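# Stack the desk carton onto the coffee-table carton stack

## Task

Take the carton that sits on the desk and set it centred on the top of the carton stack on the coffee table, rotated to match the cartons already there. It only counts if the carton stays put without the robot holding it. Release it and withdraw so that the arm and gripper are well away from the stack and nowhere over it. The robot must not fall over or be left leaning, or the task fails.

## Robot and tools

ROBOT. A Hello Robot Stretch 3 with one arm. It has a two-wheel base (0.33 m long, 0.34 m wide) that can drive straight or spin in place but never slide sideways, plus a lift on a mast and a telescoping arm that sticks out to the robot's RIGHT. To carry the gripper forward or back you drive the base. Spins pivot about the point midway between the wheels, 0.05 m behind the front edge. Fully retracted with the wrist folded, the wrist pokes up to 0.06 m past the right side and a spin sweeps a 0.28 m radius; an unfolded, level gripper reaches beyond that.

CAMERAS. head_camera (896x504) and nav_camera (fisheye, 672x504) ride on the head and are aimed by head_pan_rad and head_tilt_rad. wrist_camera (644x364) rides on the gripper. Each execute_actions result carries one image per camera, always in the same order, captured when the call ends. An empty actions list just returns the current view.

FRAMES. Base frame: origin on the floor between the drive wheels, x ahead, y to the left, z up. hand_pose is reported in this frame at the point where the closed fingertips meet; with all wrist joints at zero its x axis is up, y points back along the arm to the mast, z toward the rear. Odometry frame is where the base started; heading runs -3.142 to 3.142, left positive. base_tilt is in degrees, forward and right positive.

execute_actions. Argument actions: a list run in order. Each action may hold robot, steps (integer 1 to 450 control steps at 30 per second; defaults to 1) and until. {"steps": n} alone simply waits. robot is one command, a list (queue) of up to 8 commands done one after another, or {"stop": true}, which brakes everything and clears the queue. A command may contain:
- base: exactly one of translate_m (an offset in metres, straight ahead positive, |value| up to 1) or rotate_rad (an offset in radians, counter-clockwise/left positive, |value| up to 3.2), counted from where the base is when that command begins.
- joints: absolute targets by name; unnamed joints keep their current target. Ranges: lift_m 0 to 1.1 (arm height, m); arm_m 0 to 0.52 (extension, m); wrist_yaw_rad -1.345 to 4.42 (0 along the arm, positive toward the front, 3.0 folded over the base); wrist_pitch_rad -1.57 to 0.451 (0 level, negative tips fingers down); wrist_roll_rad -2.911 to 2.911 (0 fingers side by side); gripper_m -0.089 to 0.179 (wider when larger; actual fingertip gap is 0.007 less when nearly shut, 0.025 less when fully open, zero below 0.007); head_pan_rad -3.953 to 1.73 (0 forward, left positive, -1.57 looks along the arm); head_tilt_rad -1.53 to 0.419 (negative looks down).
- contact_limits: {"arm_m": effort %} from 1 to 100; the arm halts with contact_stop once its effort hits that value (negative when retracting). It lasts until arm_m's next command.
Inside a queue, {"pause_s": s} waits up to 15 s. Base and joint motions in one command start together and keep running across later actions. A new command overrides at once and discards any leftover queue. Any bad value rejects the entire call with nothing run.

until. Ends the action early once all conditions hold. {"robot": {"status": "ended"}} waits until nothing reads moving and no queue is running. Other fields take [op, value] with ops =, !=, <, <=, >, >= (compared at printed precision), or a status word, e.g. {"lift_m": [">", 0.3], "base_status": ["!=", "moving"]}. Fields: x, y, heading, translate_m, rotate_rad, each joint's reading, _goal and _status, base_status, refusals, queue, queue_left. {"any": {"status": "ended"}} fires when any single motion or queue finishes. Never wait for an exact reading with "=".

RESULTS. base_status shows progress as (translate_m done of goal). joint_goals, joint_status, measured_speeds (units per second), refusals, queue (idle, running, done, dropped, stopped) and queue_left appear. Statuses: moving, done, off_target (resting away from goal, maybe still pushing), contact_stop (lift or arm met resistance and went slack until recommanded), time_out, stopped, not_commanded, torque_fault (wrist servo off for about 10 s; wait with steps). Lines starting refused:, dropped:, replaced: explain problems, counting from 0. robot.on_its_own appears when the robot altered a goal, a joint is slack or off, a motor at rest is loaded, or base_tilt departs 3 degrees from its start value. motor_effort is per cent, positive toward higher values, peak in brackets; it is noisy and biased. lidar_m: 12 ranges from the base origin in 30-degree sectors, first straight ahead, counter-clockwise (4th left, 7th behind, 10th right), at 0.17 m height, so it sees table legs, not tops. wrist_depth_mm and head_depth_mm: 7x7 grids of median depth.

SPEED. Base moves fast (0.30 m/s, 1.9 rad/s) only with lift_m under 0.30, arm_m under 0.03 and wrist_yaw_rad over 2.54; otherwise 0.10 m/s and 0.63 rad/s.

GRIPPING. Command gripper_m smaller than the carton's width to hold; smaller squeezes harder but the stall guard may ease off. Release by going at least 0.02 wider than where the pads made contact. Status done does not prove a grasp; check images.

SAFETY. Fold or unfold the wrist only with lift_m between 0.32 and 0.95, wrist_pitch_rad -0.4, roll near 0; once folded, lift may drop to 0.25. With yaw below -0.4, keep pitch at -0.5 or lower. Pushing into something solid with the gripper higher than roughly 0.45 m can tip the robot, more so with raised contact limits or a repeated push. Do not drive while holding or pressing on something fixed. If the base snags furniture, reverse the last move in small steps; if it leans, free the gripper, and if still tipped lower lift_m to about 0.2. Loose objects may occasionally get nudged. Avoid drops, slams and hard shoves.

zoom_image. camera (head_camera, nav_camera or wrist_camera) and region [x0, y0, x1, y1] in that camera's pixels, origin top-left, at most 504 by 504; gives a sharper crop of the latest image.

finished_scene. Argument scene: the current scene's number. Irreversible; call only after every motion has ended, the gripper is open and the arm is withdrawn away from the stack.

Each tool is called after ">>>" as name([rows], argument=value, ...), one row to a line, values as JSON.

## Session

>>> execute_actions(actions=[])

Scene clock: 0.00 s.
robot.base_odometry: x=+0.000 y=+0.000 heading=+0.000 (m, m, rad; robot's odometry frame)
robot.turned_by_wheels: +0.000 (rad since the last result)
robot.turned_by_imu: +0.000 (rad since the last result)
robot.base_tilt: forward=+2.0 right=+0.7 (deg)
robot.lidar_m: 1.08 2.42 1.53 1.08 1.03 1.06 1.37 1.89 2.22 2.83 2.53 1.65
robot.head_depth_mm: 1762 2609 3151 3191 3137 3011 2067 / 1769 2661 3451 3415 3455 3277 1564 / 1729 2654 3147 3202 3208 3183 1417 / 1649 2718 2914 2943 2934 2914 1401 / 1615 2630 2673 2722 2709 1411 1264 / 1608 2441 2498 2500 2536 2457 1214 / 1862 2335 2383 2334 2396 2400 1816
robot.base_status: not_commanded
robot.joint_positions: lift_m=+0.381 arm_m=-0.002 wrist_yaw_rad=+2.828 wrist_pitch_rad=-0.560 wrist_roll_rad=-0.003 gripper_m=+0.037 head_pan_rad=+0.014 head_tilt_rad=-0.014
robot.joint_goals: lift_m=+0.381 arm_m=-0.002 wrist_yaw_rad=+2.828 wrist_pitch_rad=-0.560 wrist_roll_rad=-0.003 gripper_m=+0.037 head_pan_rad=+0.014 head_tilt_rad=-0.014
robot.joint_status: lift_m=not_commanded arm_m=not_commanded wrist_yaw_rad=not_commanded wrist_pitch_rad=not_commanded wrist_roll_rad=not_commanded gripper_m=not_commanded head_pan_rad=not_commanded head_tilt_rad=not_commanded
robot.measured_speeds: translate_m=+0.000 rotate_rad=+0.000 lift_m=+0.000 arm_m=+0.000 wrist_yaw_rad=+0.000 wrist_pitch_rad=+0.000 wrist_roll_rad=+0.000 head_pan_rad=+0.000 head_tilt_rad=+0.000
robot: refusals=0 queue=idle queue_left=0
robot.motor_effort: left_wheel=+1 right_wheel=+0 lift_m=+38 arm_m=+0 wrist_yaw_rad=+0 wrist_pitch_rad=+5 wrist_roll_rad=+0 gripper_m=+0 head_pan_rad=+0 head_tilt_rad=+2 (%)
robot.hand_pose: x=+0.0418 y=+0.0518 z=+0.3632 quat_wxyz=(+0.299, +0.701, +0.087, +0.642) (m; robot's base frame)
robot.wrist_depth_mm: - - - - - - - / - - - - - - - / 852 878 885 916 919 945 942 / 717 748 742 765 778 754 782 / 629 - 643 633 655 670 664 / 541 549 - 560 570 563 571 / 487 - - 489 487 496 497
pictures: head_camera (sideways: a quarter turn clockwise sets it upright), nav_camera (sideways: a quarter turn counterclockwise sets it upright), wrist_camera
Images, in order (width x height): head_camera 896x504, nav_camera 672x504, wrist_camera 644x364.

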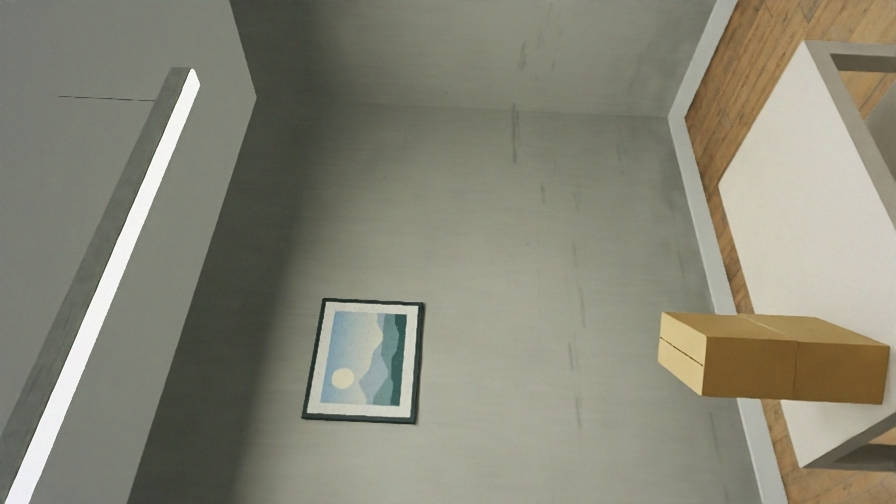

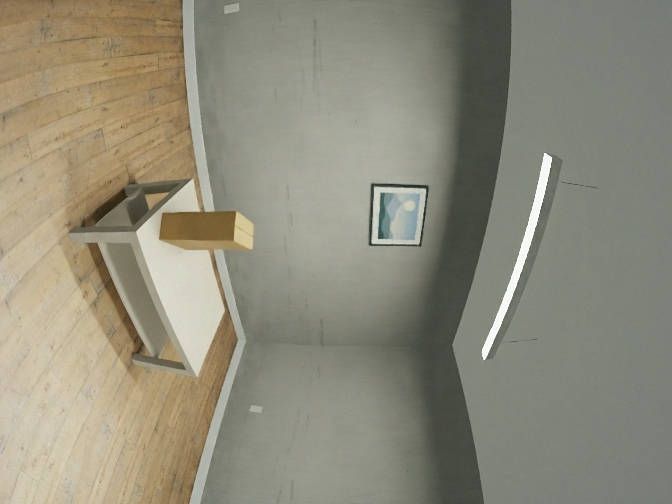

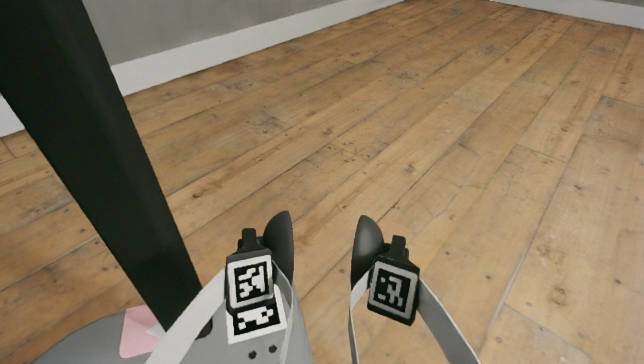

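>>> execute_actions([
  {"robot":{"joints":{"head_tilt_rad":-0.6}},"steps":90,"until":{"robot":{"status":"ended"}}},
])

>>> execute_actions([
  {"robot":{"joints":{"head_pan_rad":-2.0}},"steps":120,"until":{"robot":{"status":"ended"}}},
])

Scene clock: 3.13 s.
robot.base_odometry: x=+0.000 y=+0.000 heading=+0.000 (m, m, rad; robot's odometry frame)
robot.turned_by_wheels: +0.000 (rad since the last result)
robot.turned_by_imu: +0.001 (rad since the last result)
robot.base_tilt: forward=+1.9 right=+0.7 (deg)
robot.lidar_m: 1.08 2.42 1.53 1.08 1.03 1.05 1.37 1.89 2.21 2.83 2.54 1.65
robot.head_depth_mm: 2836 3080 3167 2363 1864 1498 1242 / 2859 3197 3390 1878 1835 1481 1233 / 2616 2922 3199 1715 1784 1452 1220 / 2450 2728 3005 1608 1724 1448 1219 / 2288 2539 1353 1411 1612 1436 1216 / 2143 2390 2620 1727 1708 1418 1195 / 2028 2269 2490 2245 1751 1409 1185
robot.base_status: not_commanded
robot.joint_positions: lift_m=+0.381 arm_m=-0.002 wrist_yaw_rad=+2.828 wrist_pitch_rad=-0.560 wrist_roll_rad=-0.003 gripper_m=+0.037 head_pan_rad=+0.014 head_tilt_rad=-0.592
robot.joint_goals: lift_m=+0.381 arm_m=-0.002 wrist_yaw_rad=+2.828 wrist_pitch_rad=-0.560 wrist_roll_rad=-0.003 gripper_m=+0.037 head_pan_rad=+0.014 head_tilt_rad=-0.600
robot.joint_status: lift_m=not_commanded arm_m=not_commanded wrist_yaw_rad=not_commanded wrist_pitch_rad=not_commanded wrist_roll_rad=not_commanded gripper_m=not_commanded head_pan_rad=not_commanded head_tilt_rad=done
robot.measured_speeds: translate_m=+0.000 rotate_rad=+0.000 lift_m=+0.000 arm_m=+0.000 wrist_yaw_rad=+0.000 wrist_pitch_rad=+0.000 wrist_roll_rad=+0.000 head_pan_rad=+0.000 head_tilt_rad=+0.000
robot: refusals=0 queue=done queue_left=0
robot.motor_effort: left_wheel=+1(0) right_wheel=+0(0) lift_m=+38(39) arm_m=+0(1) wrist_yaw_rad=+0(0) wrist_pitch_rad=+5(5) wrist_roll_rad=+0(0) gripper_m=-1(0) head_pan_rad=+0(0) head_tilt_rad=-3(26) (%)
robot.hand_pose: x=+0.0418 y=+0.0518 z=+0.3632 quat_wxyz=(+0.299, +0.701, +0.087, +0.642) (m; robot's base frame)
robot.wrist_depth_mm: - 947 - - - - - / - - - - - - - / 833 897 920 942 952 957 968 / 711 753 741 767 762 774 769 / 620 - 639 630 641 646 664 / 545 546 - 548 565 577 567 / 492 - - 497 491 509 510
pictures: head_camera (sideways: a quarter turn clockwise sets it upright), nav_camera (sideways: a quarter turn counterclockwise sets it upright), wrist_camera
Images, in order (width x height): head_camera 896x504, nav_camera 672x504, wrist_camera 644x364.

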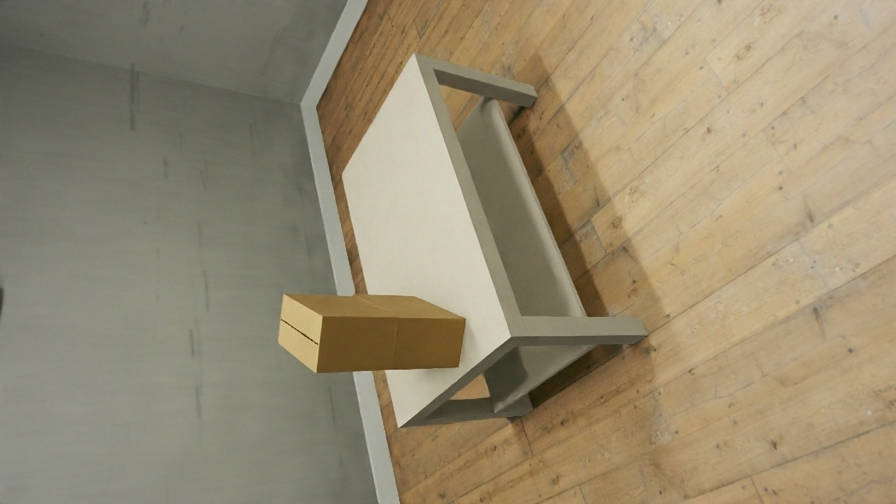

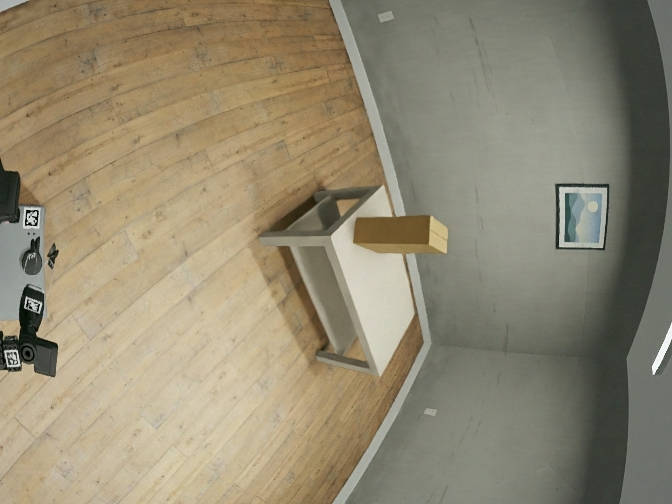

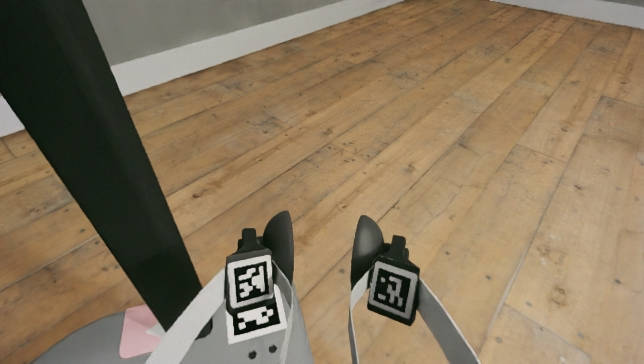

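Scene clock: 4.67 s.
robot.base_odometry: x=+0.000 y=+0.000 heading=+0.000 (m, m, rad; robot's odometry frame)
robot.turned_by_wheels: +0.000 (rad since the last result)
robot.turned_by_imu: +0.000 (rad since the last result)
robot.base_tilt: forward=+1.9 right=+0.7 (deg)
robot.lidar_m: 1.08 2.42 1.53 1.08 1.03 1.06 1.38 1.89 2.21 2.82 2.53 1.65
robot.head_depth_mm: 1933 2138 1898 2404 1869 1486 1242 / 2053 2212 2041 2426 1843 1483 1237 / 2159 2286 2631 2413 1812 1468 1225 / 2305 2455 2739 2400 1808 1441 1222 / 2402 2691 2995 2324 1780 1438 1206 / 2634 2926 3132 2283 1774 1423 1196 / 2827 3163 3229 2288 1740 1409 1198
robot.base_status: not_commanded
robot.joint_positions: lift_m=+0.381 arm_m=-0.002 wrist_yaw_rad=+2.828 wrist_pitch_rad=-0.560 wrist_roll_rad=-0.003 gripper_m=+0.037 head_pan_rad=-1.993 head_tilt_rad=-0.593
robot.joint_goals: lift_m=+0.381 arm_m=-0.002 wrist_yaw_rad=+2.828 wrist_pitch_rad=-0.560 wrist_roll_rad=-0.003 gripper_m=+0.037 head_pan_rad=-2.000 head_tilt_rad=-0.600
robot.joint_status: lift_m=not_commanded arm_m=not_commanded wrist_yaw_rad=not_commanded wrist_pitch_rad=not_commanded wrist_roll_rad=not_commanded gripper_m=not_commanded head_pan_rad=done head_tilt_rad=done
robot.measured_speeds: translate_m=+0.000 rotate_rad=+0.000 lift_m=+0.000 arm_m=+0.000 wrist_yaw_rad=+0.000 wrist_pitch_rad=+0.000 wrist_roll_rad=+0.000 head_pan_rad=+0.000 head_tilt_rad=+0.000
robot: refusals=0 queue=done queue_left=0
robot.motor_effort: left_wheel=+1(1) right_wheel=+0(1) lift_m=+40(40) arm_m=+0(0) wrist_yaw_rad=+0(0) wrist_pitch_rad=+5(5) wrist_roll_rad=+0(0) gripper_m=-1(0) head_pan_rad=-2(27) head_tilt_rad=-4(4) (%)
robot.hand_pose: x=+0.0418 y=+0.0518 z=+0.3632 quat_wxyz=(+0.299, +0.701, +0.087, +0.642) (m; robot's base frame)
robot.wrist_depth_mm: - 982 - - - - - / - - - - - - - / 850 877 882 922 933 961 992 / 712 756 752 761 756 768 775 / 622 - 651 639 656 663 658 / 532 549 - 545 578 568 573 / 491 - - 497 492 502 506
pictures: head_camera (sideways: a quarter turn clockwise sets it upright), nav_camera (sideways: a quarter turn counterclockwise sets it upright), wrist_camera
Images, in order (width x height): head_camera 896x504, nav_camera 672x504, wrist_camera 644x364.

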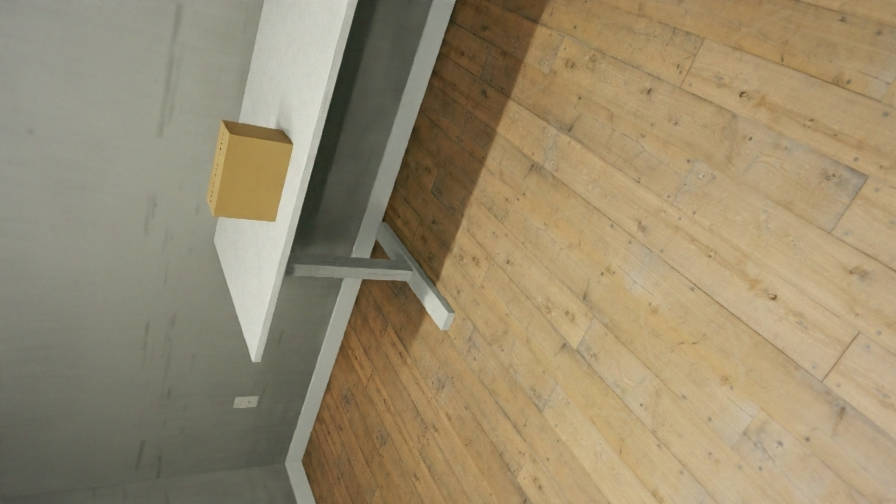

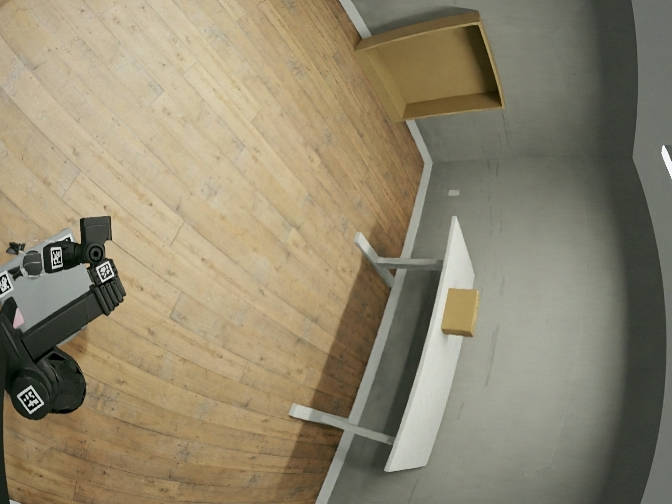

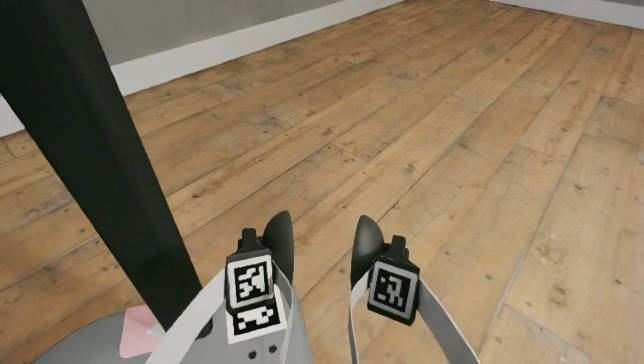

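>>> execute_actions([
  {"robot":[{"joints":{"lift_m":0.28},"base":{"rotate_rad":-2.37}},{"base":{"translate_m":1.0}},{"base":{"rotate_rad":1.27},"joints":{"head_pan_rad":-0.8,"head_tilt_rad":-0.7}},{"joints":{"lift_m":0.9,"wrist_pitch_rad":-0.4}},{"joints":{"wrist_yaw_rad":1.57,"wrist_pitch_rad":0,"gripper_m":0.179}}],"steps":450,"until":{"robot":{"status":"ended"}}},
  {"steps":450,"until":{"robot":{"status":"ended"}}},
])

Scene clock: 31.17 s.
robot.base_odometry: x=-0.717 y=-0.697 heading=-1.100 (m, m, rad; robot's odometry frame)
robot.turned_by_wheels: -1.100 (rad since the last result)
robot.turned_by_imu: -1.066 (rad since the last result)
robot.base_tilt: forward=+2.0 right=+0.7 (deg)
robot.lidar_m: 2.21 2.54 2.23 1.94 1.94 1.34 1.24 1.27 1.45 0.96 1.39 1.31
robot.head_depth_mm: 1168 1273 1286 945 798 1398 1219 / 1245 1379 1272 935 1538 1496 - / 1339 1486 899 917 1664 1454 - / 1454 1584 930 952 1591 1407 1122 / 1582 1737 1095 1670 1629 1351 1161 / 1725 1976 1181 1963 1601 1349 1152 / 1886 2195 1291 1983 1590 1360 1138
robot.base_status: done (rotate_rad +1.2699 of +1.2700)
robot.joint_positions: lift_m=+0.899 arm_m=-0.002 wrist_yaw_rad=+1.573 wrist_pitch_rad=-0.023 wrist_roll_rad=-0.003 gripper_m=+0.179 head_pan_rad=-0.807 head_tilt_rad=-0.692
robot.joint_goals: lift_m=+0.900 arm_m=-0.002 wrist_yaw_rad=+1.570 wrist_pitch_rad=+0.000 wrist_roll_rad=-0.003 gripper_m=+0.179 head_pan_rad=-0.800 head_tilt_rad=-0.700
robot.joint_status: lift_m=done arm_m=not_commanded wrist_yaw_rad=done wrist_pitch_rad=done wrist_roll_rad=not_commanded gripper_m=done head_pan_rad=done head_tilt_rad=done
robot.measured_speeds: translate_m=+0.000 rotate_rad=+0.000 lift_m=+0.000 arm_m=+0.000 wrist_yaw_rad=+0.000 wrist_pitch_rad=+0.000 wrist_roll_rad=+0.000 head_pan_rad=+0.000 head_tilt_rad=+0.000
robot: refusals=0 queue=done queue_left=0
robot.motor_effort: left_wheel=-2(12) right_wheel=+3(11) lift_m=+56(58) arm_m=+0(0) wrist_yaw_rad=-3(2) wrist_pitch_rad=+9(8) wrist_roll_rad=+0(0) gripper_m=+0(99) head_pan_rad=+3(29) head_tilt_rad=-3(12) (%)
robot.hand_pose: x=+0.2343 y=-0.1420 z=+1.0081 quat_wxyz=(+0.506, +0.506, -0.492, +0.496) (m; robot's base frame)
robot.wrist_depth_mm: - - - - - - - / - - - - - - - / - - - - - - - / - - - - - - - / - - - - - - 629 / - - - - - 845 570 / - - - - - - 522
pictures: head_camera (sideways: a quarter turn clockwise sets it upright), nav_camera (sideways: a quarter turn counterclockwise sets it upright), wrist_camera
Images, in order (width x height): head_camera 896x504, nav_camera 672x504, wrist_camera 644x364.

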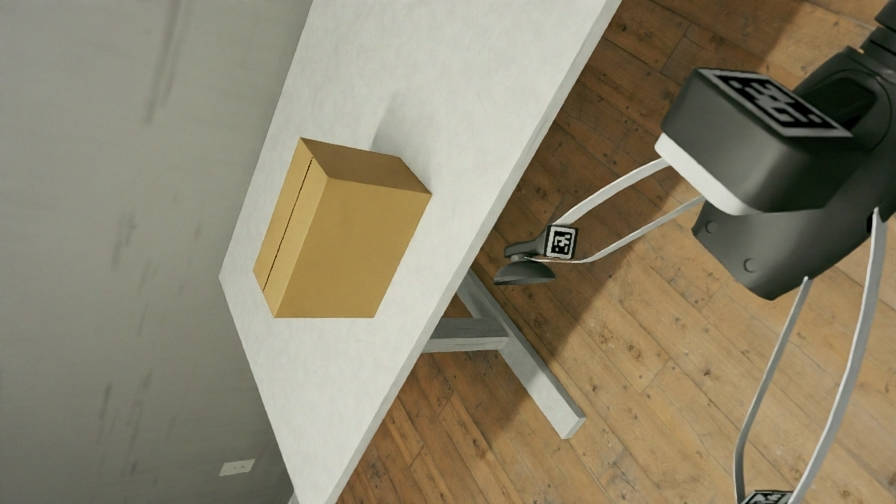

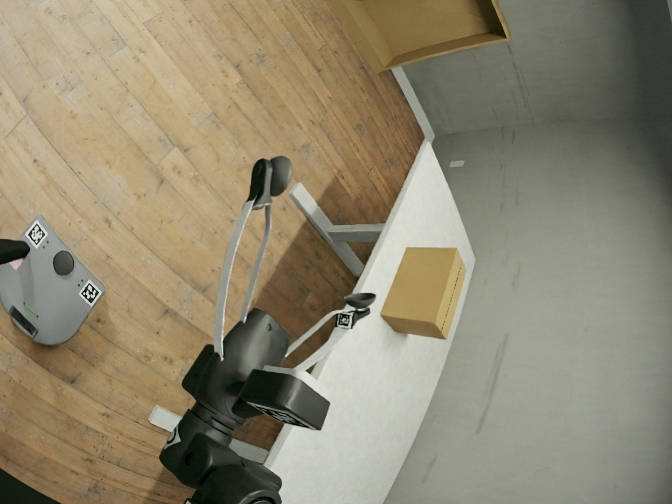

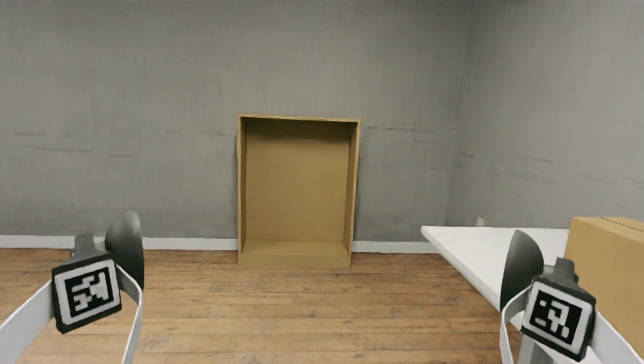

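>>> execute_actions([
  {"robot":{"joints":{"lift_m":0.74,"arm_m":0.49,"wrist_pitch_rad":0.02},"base":{"rotate_rad":0.08}},"steps":450,"until":{"robot":{"status":"ended"}}},
])

Scene clock: 39.53 s.
robot.base_odometry: x=-0.717 y=-0.697 heading=-1.020 (m, m, rad; robot's odometry frame)
robot.turned_by_wheels: +0.080 (rad since the last result)
robot.turned_by_imu: +0.081 (rad since the last result)
robot.base_tilt: forward=+2.0 right=+0.8 (deg)
robot.lidar_m: 2.21 2.59 2.23 1.94 1.78 1.30 1.24 1.28 0.96 1.37 1.31 1.31
robot.head_depth_mm: 1215 1326 1288 948 796 1391 1191 / 1307 1424 1106 937 1581 1383 1190 / 1421 1567 904 917 1663 1369 1175 / 1532 1688 981 1017 1645 1366 1164 / 1694 1916 1201 1790 1610 1352 1152 / 1874 2133 1228 2022 1617 1338 1149 / 2124 2440 2514 1982 1579 1320 1137
robot.base_status: done (rotate_rad +0.0799 of +0.0800)
robot.joint_positions: lift_m=+0.741 arm_m=+0.490 wrist_yaw_rad=+1.571 wrist_pitch_rad=-0.002 wrist_roll_rad=-0.003 gripper_m=+0.179 head_pan_rad=-0.807 head_tilt_rad=-0.692
robot.joint_goals: lift_m=+0.740 arm_m=+0.490 wrist_yaw_rad=+1.570 wrist_pitch_rad=+0.020 wrist_roll_rad=-0.003 gripper_m=+0.179 head_pan_rad=-0.800 head_tilt_rad=-0.700
robot.joint_status: lift_m=done arm_m=done wrist_yaw_rad=done wrist_pitch_rad=done wrist_roll_rad=not_commanded gripper_m=done head_pan_rad=done head_tilt_rad=done
robot.measured_speeds: translate_m=+0.000 rotate_rad=+0.000 lift_m=+0.000 arm_m=+0.000 wrist_yaw_rad=+0.000 wrist_pitch_rad=+0.000 wrist_roll_rad=+0.000 head_pan_rad=+0.000 head_tilt_rad=+0.000
robot: refusals=0 queue=done queue_left=0
robot.motor_effort: left_wheel=-1(6) right_wheel=+4(7) lift_m=+21(55) arm_m=+4(5) wrist_yaw_rad=-1(3) wrist_pitch_rad=+8(9) wrist_roll_rad=+0(1) gripper_m=+0(1) head_pan_rad=+2(3) head_tilt_rad=-3(3) (%)
robot.hand_pose: x=+0.2348 y=-0.6346 z=+0.8548 quat_wxyz=(+0.501, +0.500, -0.498, +0.500) (m; robot's base frame)
robot.wrist_depth_mm: - - - - - - 895 / - - - - - - 912 / - - - - - - 889 / - - - - 324 333 894 / - - - 581 339 431 666 / - - - 399 346 349 432 / - - - 299 309 309 325
pictures: head_camera (sideways: a quarter turn clockwise sets it upright), nav_camera (sideways: a quarter turn counterclockwise sets it upright), wrist_camera
Images, in order (width x height): head_camera 896x504, nav_camera 672x504, wrist_camera 644x364.

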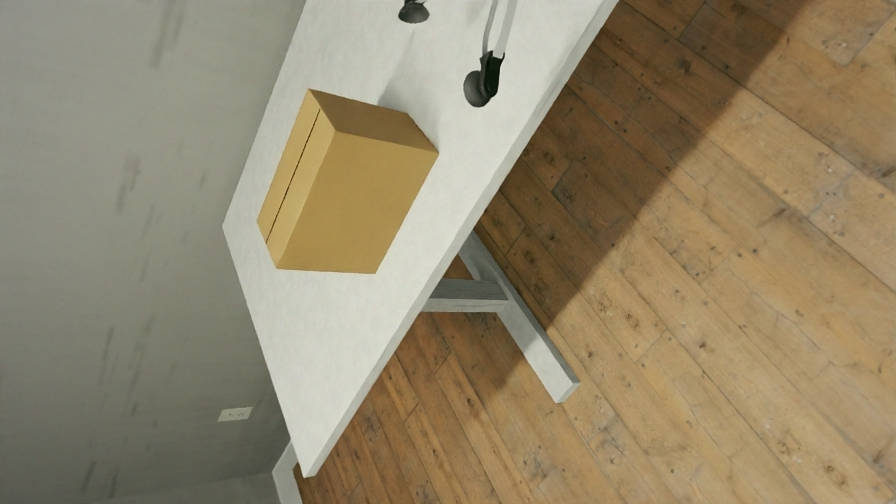

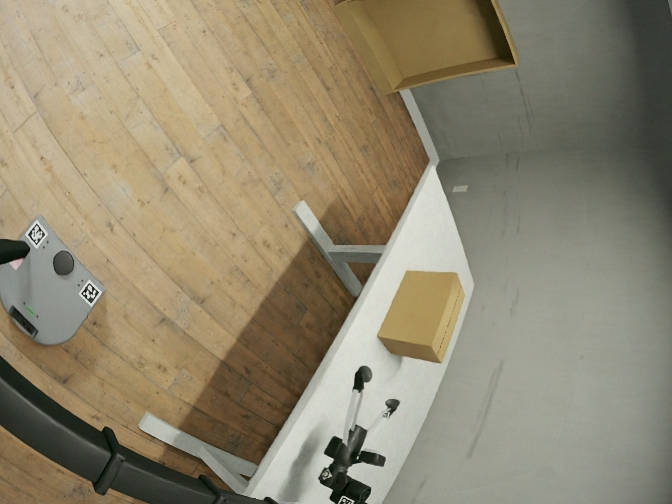

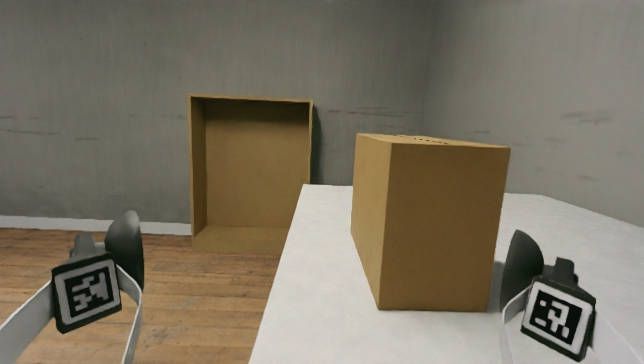

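>>> execute_actions([
  {"robot":[{"base":{"translate_m":-0.08}},{"base":{"rotate_rad":-0.8}},{"base":{"translate_m":0.17}},{"base":{"rotate_rad":0.8},"joints":{"arm_m":0.497}}],"steps":450,"until":{"robot":{"status":"ended"}}},
])

Scene clock: 52.07 s.
robot.base_odometry: x=-0.801 y=-0.794 heading=-1.020 (m, m, rad; robot's odometry frame)
robot.turned_by_wheels: +0.000 (rad since the last result)
robot.turned_by_imu: +0.004 (rad since the last result)
robot.base_tilt: forward=+2.0 right=+0.8 (deg)
robot.lidar_m: 2.18 2.55 2.31 2.06 1.84 1.31 1.28 1.33 0.87 1.25 1.30 1.20
robot.head_depth_mm: 1104 1211 1251 972 750 1298 1189 / 1188 1312 1255 910 741 1384 1186 / 1292 1424 852 830 801 1371 1170 / 1410 1551 855 869 1587 1361 1171 / 1535 1741 1194 944 1616 1356 1156 / 1723 1982 1179 1820 1570 1342 1146 / 1937 2238 2323 2005 1598 1329 1137
robot.base_status: done (rotate_rad +0.7999 of +0.8000)
robot.joint_positions: lift_m=+0.741 arm_m=+0.497 wrist_yaw_rad=+1.571 wrist_pitch_rad=-0.002 wrist_roll_rad=-0.003 gripper_m=+0.179 head_pan_rad=-0.807 head_tilt_rad=-0.692
robot.joint_goals: lift_m=+0.740 arm_m=+0.497 wrist_yaw_rad=+1.570 wrist_pitch_rad=+0.020 wrist_roll_rad=-0.003 gripper_m=+0.179 head_pan_rad=-0.800 head_tilt_rad=-0.700
robot.joint_status: lift_m=done arm_m=done wrist_yaw_rad=done wrist_pitch_rad=done wrist_roll_rad=not_commanded gripper_m=done head_pan_rad=done head_tilt_rad=done
robot.measured_speeds: translate_m=+0.000 rotate_rad=+0.000 lift_m=+0.000 arm_m=+0.000 wrist_yaw_rad=+0.000 wrist_pitch_rad=+0.000 wrist_roll_rad=+0.000 head_pan_rad=+0.000 head_tilt_rad=+0.000
robot: refusals=0 queue=done queue_left=0
robot.motor_effort: left_wheel=-1(8) right_wheel=+2(9) lift_m=+21(20) arm_m=+4(3) wrist_yaw_rad=-1(2) wrist_pitch_rad=+8(8) wrist_roll_rad=+0(0) gripper_m=+0(1) head_pan_rad=+2(3) head_tilt_rad=-4(4) (%)
robot.hand_pose: x=+0.2348 y=-0.6416 z=+0.8548 quat_wxyz=(+0.501, +0.500, -0.498, +0.500) (m; robot's base frame)
robot.wrist_depth_mm: - - - - - - 744 / - - - - - - 746 / - - - - - - 736 / - - - 285 978 - 751 / - - 521 292 596 642 652 / - - 366 305 404 415 436 / - 290 294 300 306 311 325
pictures: head_camera (sideways: a quarter turn clockwise sets it upright), nav_camera (sideways: a quarter turn counterclockwise sets it upright), wrist_camera
Images, in order (width x height): head_camera 896x504, nav_camera 672x504, wrist_camera 644x364.

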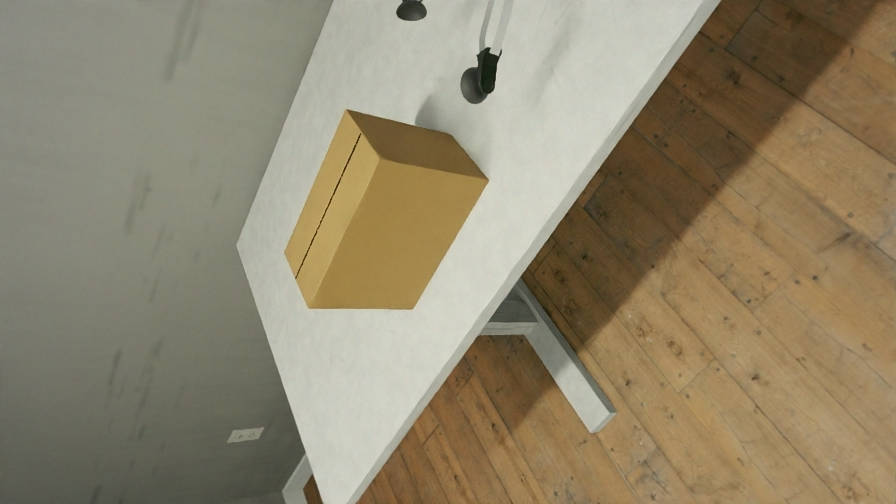

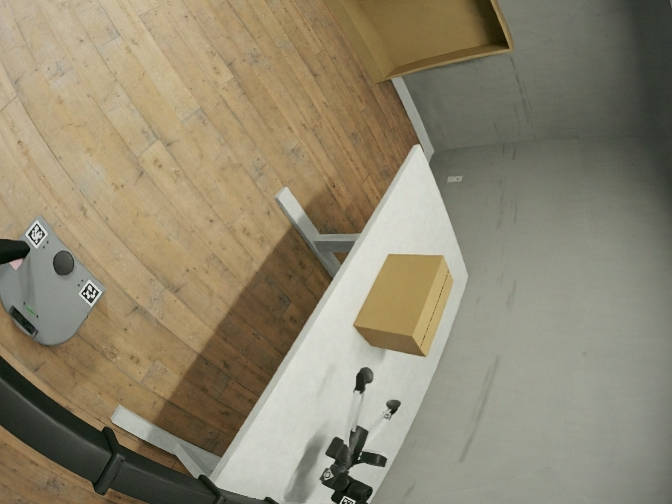

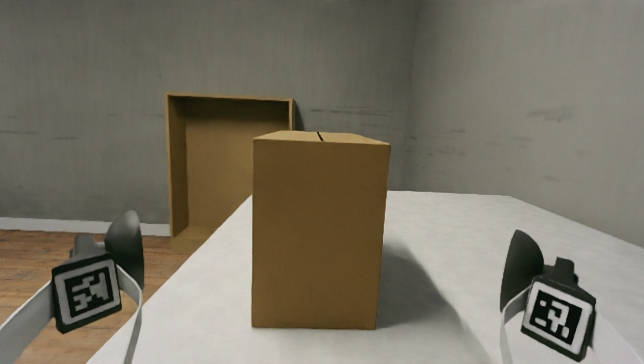

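>>> execute_actions([
  {"robot":{"base":{"translate_m":0.2},"joints":{"head_pan_rad":-1.1}},"steps":450,"until":{"robot":{"status":"ended"}}},
])

Scene clock: 57.20 s.
robot.base_odometry: x=-0.696 y=-0.964 heading=-1.020 (m, m, rad; robot's odometry frame)
robot.turned_by_wheels: +0.000 (rad since the last result)
robot.turned_by_imu: +0.002 (rad since the last result)
robot.base_tilt: forward=+2.0 right=+0.7 (deg)
robot.lidar_m: 1.99 2.35 2.23 2.05 2.11 1.55 1.48 1.53 0.95 1.25 1.06 1.77
robot.head_depth_mm: 1004 1116 1192 982 747 1291 1193 / 1051 1159 1235 869 737 1351 1186 / 1105 1227 1245 754 750 1369 1167 / 1152 1294 1214 762 773 1365 1168 / 1219 1368 1193 808 1480 1356 1158 / 1269 1448 1189 882 1518 1333 1147 / 1343 1541 1169 897 1595 1324 1141
robot.base_status: done (translate_m +0.2000 of +0.2000)
robot.joint_positions: lift_m=+0.741 arm_m=+0.497 wrist_yaw_rad=+1.571 wrist_pitch_rad=-0.002 wrist_roll_rad=-0.003 gripper_m=+0.179 head_pan_rad=-1.093 head_tilt_rad=-0.692
robot.joint_goals: lift_m=+0.740 arm_m=+0.497 wrist_yaw_rad=+1.570 wrist_pitch_rad=+0.020 wrist_roll_rad=-0.003 gripper_m=+0.179 head_pan_rad=-1.100 head_tilt_rad=-0.700
robot.joint_status: lift_m=done arm_m=done wrist_yaw_rad=done wrist_pitch_rad=done wrist_roll_rad=not_commanded gripper_m=done head_pan_rad=done head_tilt_rad=done
robot.measured_speeds: translate_m=+0.000 rotate_rad=+0.000 lift_m=+0.000 arm_m=+0.000 wrist_yaw_rad=+0.000 wrist_pitch_rad=+0.000 wrist_roll_rad=+0.000 head_pan_rad=+0.000 head_tilt_rad=+0.000
robot: refusals=0 queue=done queue_left=0
robot.motor_effort: left_wheel=-2(3) right_wheel=+4(8) lift_m=+20(21) arm_m=+4(4) wrist_yaw_rad=-1(1) wrist_pitch_rad=+8(8) wrist_roll_rad=+0(0) gripper_m=-1(0) head_pan_rad=-2(16) head_tilt_rad=-2(4) (%)
robot.hand_pose: x=+0.2348 y=-0.6416 z=+0.8548 quat_wxyz=(+0.501, +0.500, -0.498, +0.500) (m; robot's base frame)
robot.wrist_depth_mm: - - - - - - 742 / - - - - - - 732 / - - - - - - 736 / - 110 98 100 102 872 720 / - 100 101 102 103 105 668 / - 103 104 105 107 108 432 / - 185 107 108 110 113 333
pictures: head_camera (sideways: a quarter turn clockwise sets it upright), nav_camera (sideways: a quarter turn counterclockwise sets it upright), wrist_camera
Images, in order (width x height): head_camera 896x504, nav_camera 672x504, wrist_camera 644x364.

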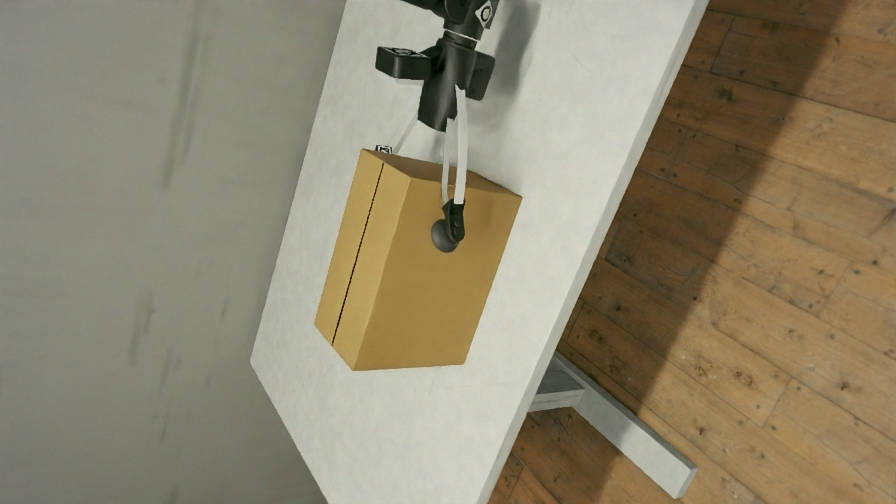

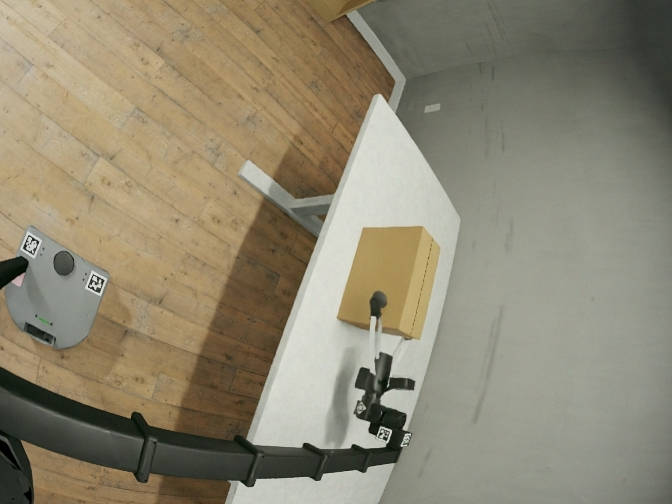

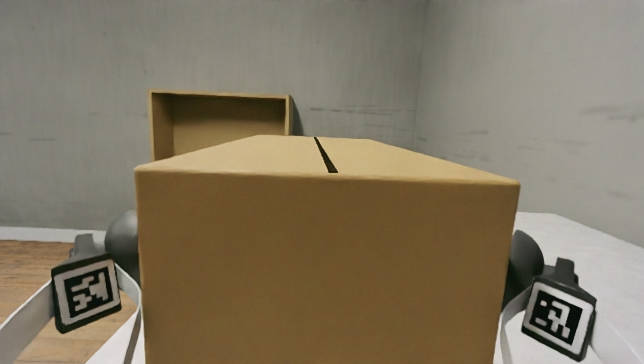

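>>> execute_actions([
  {"robot":[{"base":{"translate_m":-0.012}},{"joints":{"gripper_m":0.05}},{"pause_s":0.5},{"joints":{"lift_m":0.9}},{"joints":{"arm_m":0.05,"head_pan_rad":-0.6}}],"steps":450,"until":{"robot":{"status":"ended"}}},
])

Scene clock: 68.20 s.
robot.base_odometry: x=-0.702 y=-0.954 heading=-1.020 (m, m, rad; robot's odometry frame)
robot.turned_by_wheels: +0.000 (rad since the last result)
robot.turned_by_imu: +0.003 (rad since the last result)
robot.base_tilt: forward=+2.0 right=+0.7 (deg)
robot.lidar_m: 2.00 2.36 2.23 2.04 2.09 1.54 1.46 1.52 0.95 1.25 1.07 1.77
robot.head_depth_mm: 1260 1346 1281 945 757 - - / 1395 1510 1275 935 776 1465 1159 / 1561 1693 1249 381 368 1322 1169 / 1780 1974 2079 378 325 399 1162 / 2069 2311 2459 374 326 1255 1156 / 2084 2373 2491 404 498 1337 1144 / 1950 2188 2400 1849 1585 1332 1136
robot.base_status: done (translate_m -0.0120 of -0.0120)
robot.joint_positions: lift_m=+0.899 arm_m=+0.050 wrist_yaw_rad=+1.571 wrist_pitch_rad=-0.011 wrist_roll_rad=-0.003 gripper_m=+0.087 head_pan_rad=-0.607 head_tilt_rad=-0.692
robot.joint_goals: lift_m=+0.900 arm_m=+0.050 wrist_yaw_rad=+1.570 wrist_pitch_rad=+0.020 wrist_roll_rad=-0.003 gripper_m=+0.088 head_pan_rad=-0.600 head_tilt_rad=-0.700
robot.joint_status: lift_m=done arm_m=done wrist_yaw_rad=done wrist_pitch_rad=done wrist_roll_rad=not_commanded gripper_m=off_target head_pan_rad=done head_tilt_rad=done
robot.measured_speeds: translate_m=+0.000 rotate_rad=+0.000 lift_m=+0.000 arm_m=+0.000 wrist_yaw_rad=+0.000 wrist_pitch_rad=+0.000 wrist_roll_rad=+0.000 head_pan_rad=+0.000 head_tilt_rad=+0.000
robot: refusals=0 queue=done queue_left=0
robot.on_its_own: gripper_m is held at +0.088, not at your +0.050, by its stall guard, which is still easing
robot.motor_effort: left_wheel=-1(5) right_wheel=+4(7) lift_m=+56(60) arm_m=-3(1) wrist_yaw_rad=-1(3) wrist_pitch_rad=+11(12) wrist_roll_rad=+0(0) gripper_m=-4(100) head_pan_rad=+2(22) head_tilt_rad=-5(3) (%)
robot.hand_pose: x=+0.2346 y=-0.1952 z=+1.0112 quat_wxyz=(+0.504, +0.502, -0.496, +0.498) (m; robot's base frame)
robot.wrist_depth_mm: - - - - - - - / - - - - - - - / - - - - - - - / - - 126 125 126 - - / - - 129 128 128 - - / - - 131 131 130 716 770 / - - 135 134 134 534 580
pictures: head_camera (sideways: a quarter turn clockwise sets it upright), nav_camera (sideways: a quarter turn counterclockwise sets it upright), wrist_camera
Images, in order (width x height): head_camera 896x504, nav_camera 672x504, wrist_camera 644x364.

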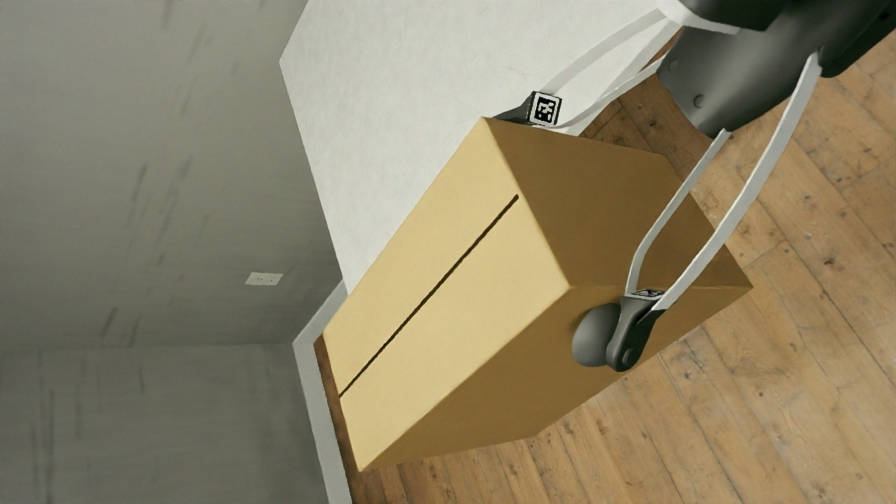

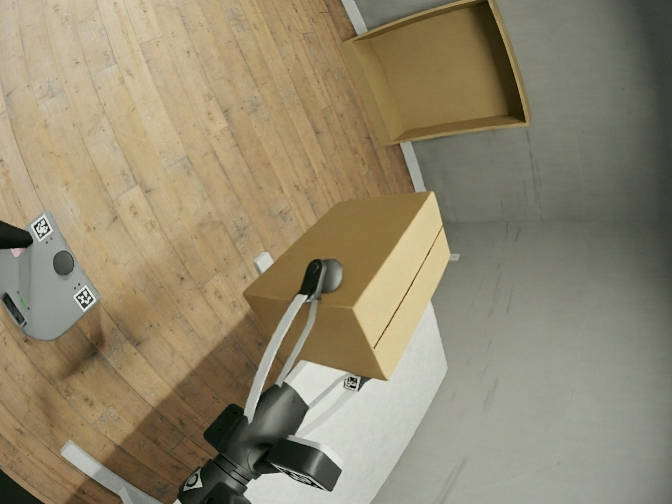

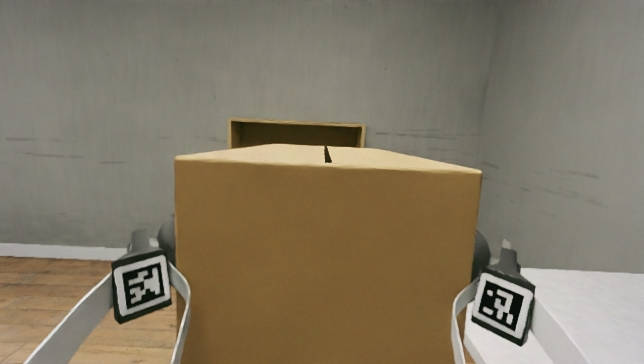

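>>> execute_actions([
  {"robot":[{"base":{"rotate_rad":1.72},"joints":{"gripper_m":0.08}},{"base":{"translate_m":1.0}},{"base":{"translate_m":0.8}},{"base":{"rotate_rad":0.73},"joints":{"head_pan_rad":-1.57}}],"steps":450,"until":{"robot":{"status":"ended"}}},
  {"steps":450,"until":{"robot":{"status":"ended"}}},
])

Scene clock: 98.20 s.
robot.base_odometry: x=+0.675 y=+0.205 heading=+1.430 (m, m, rad; robot's odometry frame)
robot.turned_by_wheels: +2.450 (rad since the last result)
robot.turned_by_imu: +2.428 (rad since the last result)
robot.base_tilt: forward=+2.0 right=+0.7 (deg)
robot.lidar_m: 1.37 1.23 1.24 1.51 2.91 2.74 2.63 2.52 1.16 0.40 0.83 1.75
robot.head_depth_mm: 2434 2623 2766 1392 - - 1164 / 2377 2768 2882 1383 - 1346 1185 / 2138 2482 2690 1364 - 1290 1177 / 1961 2238 2497 825 - - 1095 / 1804 2031 2307 763 836 - 1113 / 1655 1875 2095 2004 1079 - 1142 / 1545 1713 1911 1981 1680 - 1133
robot.base_status: done (rotate_rad +0.7299 of +0.7300)
robot.joint_positions: lift_m=+0.899 arm_m=+0.050 wrist_yaw_rad=+1.571 wrist_pitch_rad=-0.011 wrist_roll_rad=-0.003 gripper_m=+0.094 head_pan_rad=-1.563 head_tilt_rad=-0.692
robot.joint_goals: lift_m=+0.900 arm_m=+0.050 wrist_yaw_rad=+1.570 wrist_pitch_rad=+0.020 wrist_roll_rad=-0.003 gripper_m=+0.093 head_pan_rad=-1.570 head_tilt_rad=-0.700
robot.joint_status: lift_m=done arm_m=done wrist_yaw_rad=done wrist_pitch_rad=done wrist_roll_rad=not_commanded gripper_m=done head_pan_rad=done head_tilt_rad=done
robot.measured_speeds: translate_m=+0.000 rotate_rad=+0.000 lift_m=+0.000 arm_m=+0.000 wrist_yaw_rad=+0.000 wrist_pitch_rad=+0.000 wrist_roll_rad=+0.000 head_pan_rad=+0.000 head_tilt_rad=+0.000
robot: refusals=0 queue=done queue_left=0
robot.on_its_own: gripper_m is held at +0.093, not at your +0.080, by its stall guard, which is not easing now
robot.motor_effort: left_wheel=-1(5) right_wheel=+3(8) lift_m=+57(58) arm_m=-3(3) wrist_yaw_rad=-1(1) wrist_pitch_rad=+11(11) wrist_roll_rad=+0(0) gripper_m=-22(80) head_pan_rad=-2(26) head_tilt_rad=-4(4) (%)
robot.hand_pose: x=+0.2346 y=-0.1952 z=+1.0112 quat_wxyz=(+0.504, +0.502, -0.496, +0.498) (m; robot's base frame)
robot.wrist_depth_mm: 965 - - - - - - / 993 - - - - - - / 986 - - - - - - / - - 125 126 126 - - / - - 128 128 128 - - / - - 132 131 130 - - / - - 134 134 134 - -
pictures: head_camera (sideways: a quarter turn clockwise sets it upright), nav_camera (sideways: a quarter turn counterclockwise sets it upright), wrist_camera
Images, in order (width x height): head_camera 896x504, nav_camera 672x504, wrist_camera 644x364.

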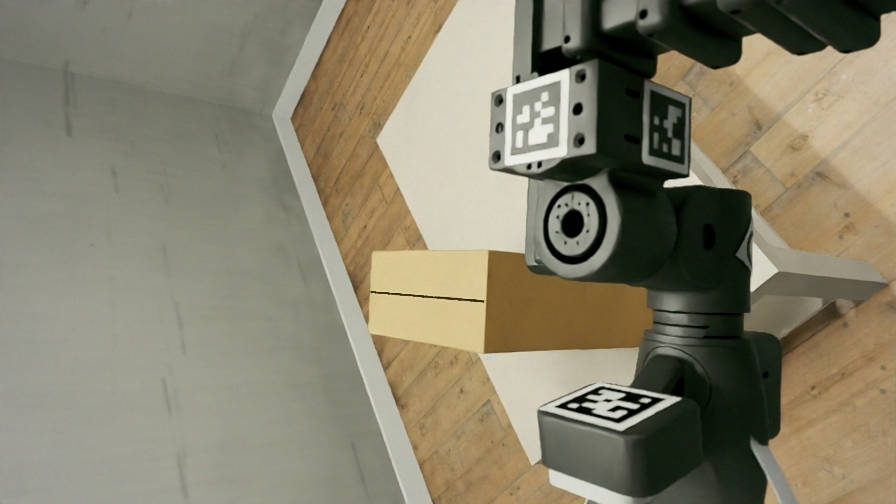

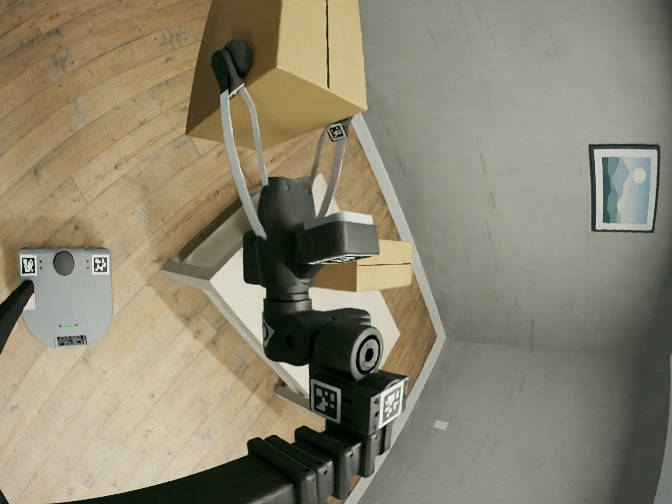

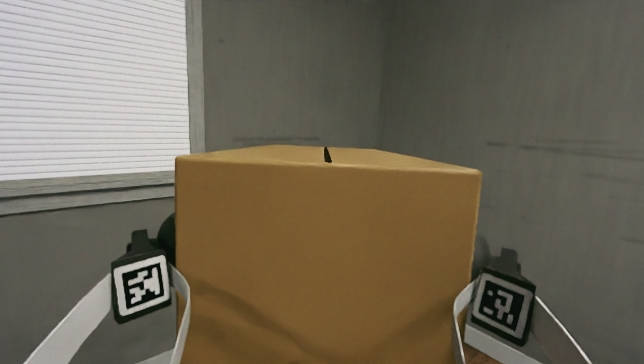

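>>> execute_actions([
  {"robot":{"base":{"translate_m":0.06},"joints":{"wrist_yaw_rad":0,"arm_m":0.15}},"steps":450,"until":{"robot":{"status":"ended"}}},
])

Scene clock: 102.40 s.
robot.base_odometry: x=+0.683 y=+0.264 heading=+1.430 (m, m, rad; robot's odometry frame)
robot.turned_by_wheels: +0.000 (rad since the last result)
robot.turned_by_imu: +0.001 (rad since the last result)
robot.base_tilt: forward=+2.0 right=+0.8 (deg)
robot.lidar_m: 1.32 1.19 1.19 1.45 2.81 2.79 2.69 2.56 0.43 0.41 0.81 1.71
robot.head_depth_mm: 2460 2698 2777 - - - 1199 / 2315 2752 2897 - 1030 1285 1180 / 2115 2362 611 - 1016 920 1169 / 1934 2098 532 - 869 910 1065 / 1777 1990 2117 1562 1028 1174 1156 / 1639 1828 2065 2000 1144 1307 1148 / 1515 1674 1882 1984 1592 1338 1139
robot.base_status: done (translate_m +0.0600 of +0.0600)
robot.joint_positions: lift_m=+0.899 arm_m=+0.150 wrist_yaw_rad=+0.003 wrist_pitch_rad=-0.011 wrist_roll_rad=-0.003 gripper_m=+0.094 head_pan_rad=-1.563 head_tilt_rad=-0.692
robot.joint_goals: lift_m=+0.900 arm_m=+0.150 wrist_yaw_rad=+0.000 wrist_pitch_rad=+0.020 wrist_roll_rad=-0.003 gripper_m=+0.093 head_pan_rad=-1.570 head_tilt_rad=-0.700
robot.joint_status: lift_m=done arm_m=done wrist_yaw_rad=done wrist_pitch_rad=done wrist_roll_rad=not_commanded gripper_m=done head_pan_rad=done head_tilt_rad=done
robot.measured_speeds: translate_m=+0.000 rotate_rad=+0.000 lift_m=+0.000 arm_m=+0.000 wrist_yaw_rad=+0.000 wrist_pitch_rad=+0.000 wrist_roll_rad=+0.000 head_pan_rad=+0.000 head_tilt_rad=+0.000
robot: refusals=0 queue=done queue_left=0
robot.on_its_own: gripper_m is held at +0.093, not at your +0.080, by its stall guard, which is not easing now
robot.motor_effort: left_wheel=-3(3) right_wheel=+3(7) lift_m=+57(58) arm_m=+4(6) wrist_yaw_rad=-3(5) wrist_pitch_rad=+11(11) wrist_roll_rad=+0(0) gripper_m=-22(22) head_pan_rad=-2(3) head_tilt_rad=-4(4) (%)
robot.hand_pose: x=-0.0206 y=-0.5507 z=+1.0112 quat_wxyz=(+0.708, +0.005, -0.706, -0.003) (m; robot's base frame)
robot.wrist_depth_mm: - - - - - - - / - - - - - - - / - - - - - - - / - - 125 126 126 - - / - - 128 128 127 - - / - - 131 131 131 - - / - - 134 134 134 - -
pictures: head_camera (sideways: a quarter turn clockwise sets it upright), nav_camera (sideways: a quarter turn counterclockwise sets it upright), wrist_camera
Images, in order (width x height): head_camera 896x504, nav_camera 672x504, wrist_camera 644x364.

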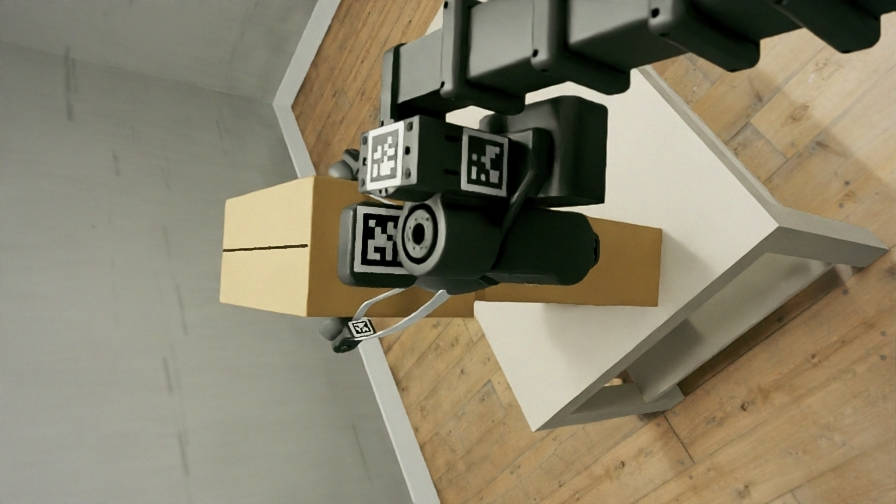

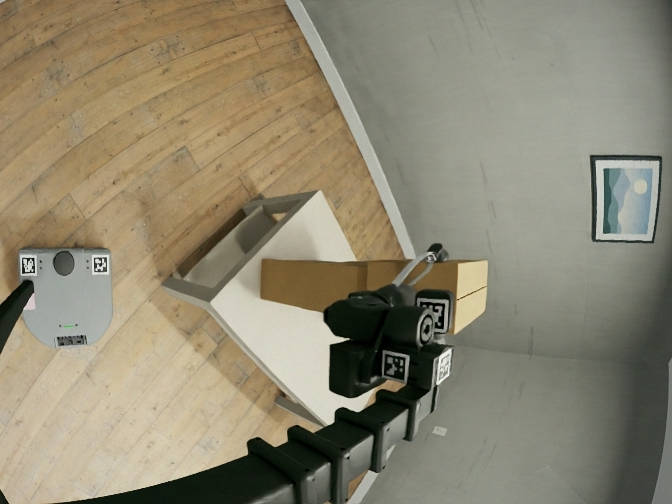

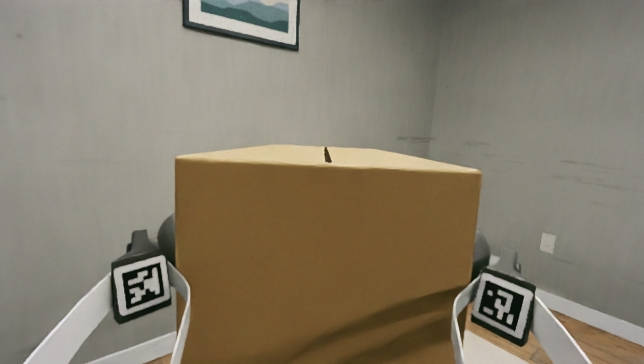

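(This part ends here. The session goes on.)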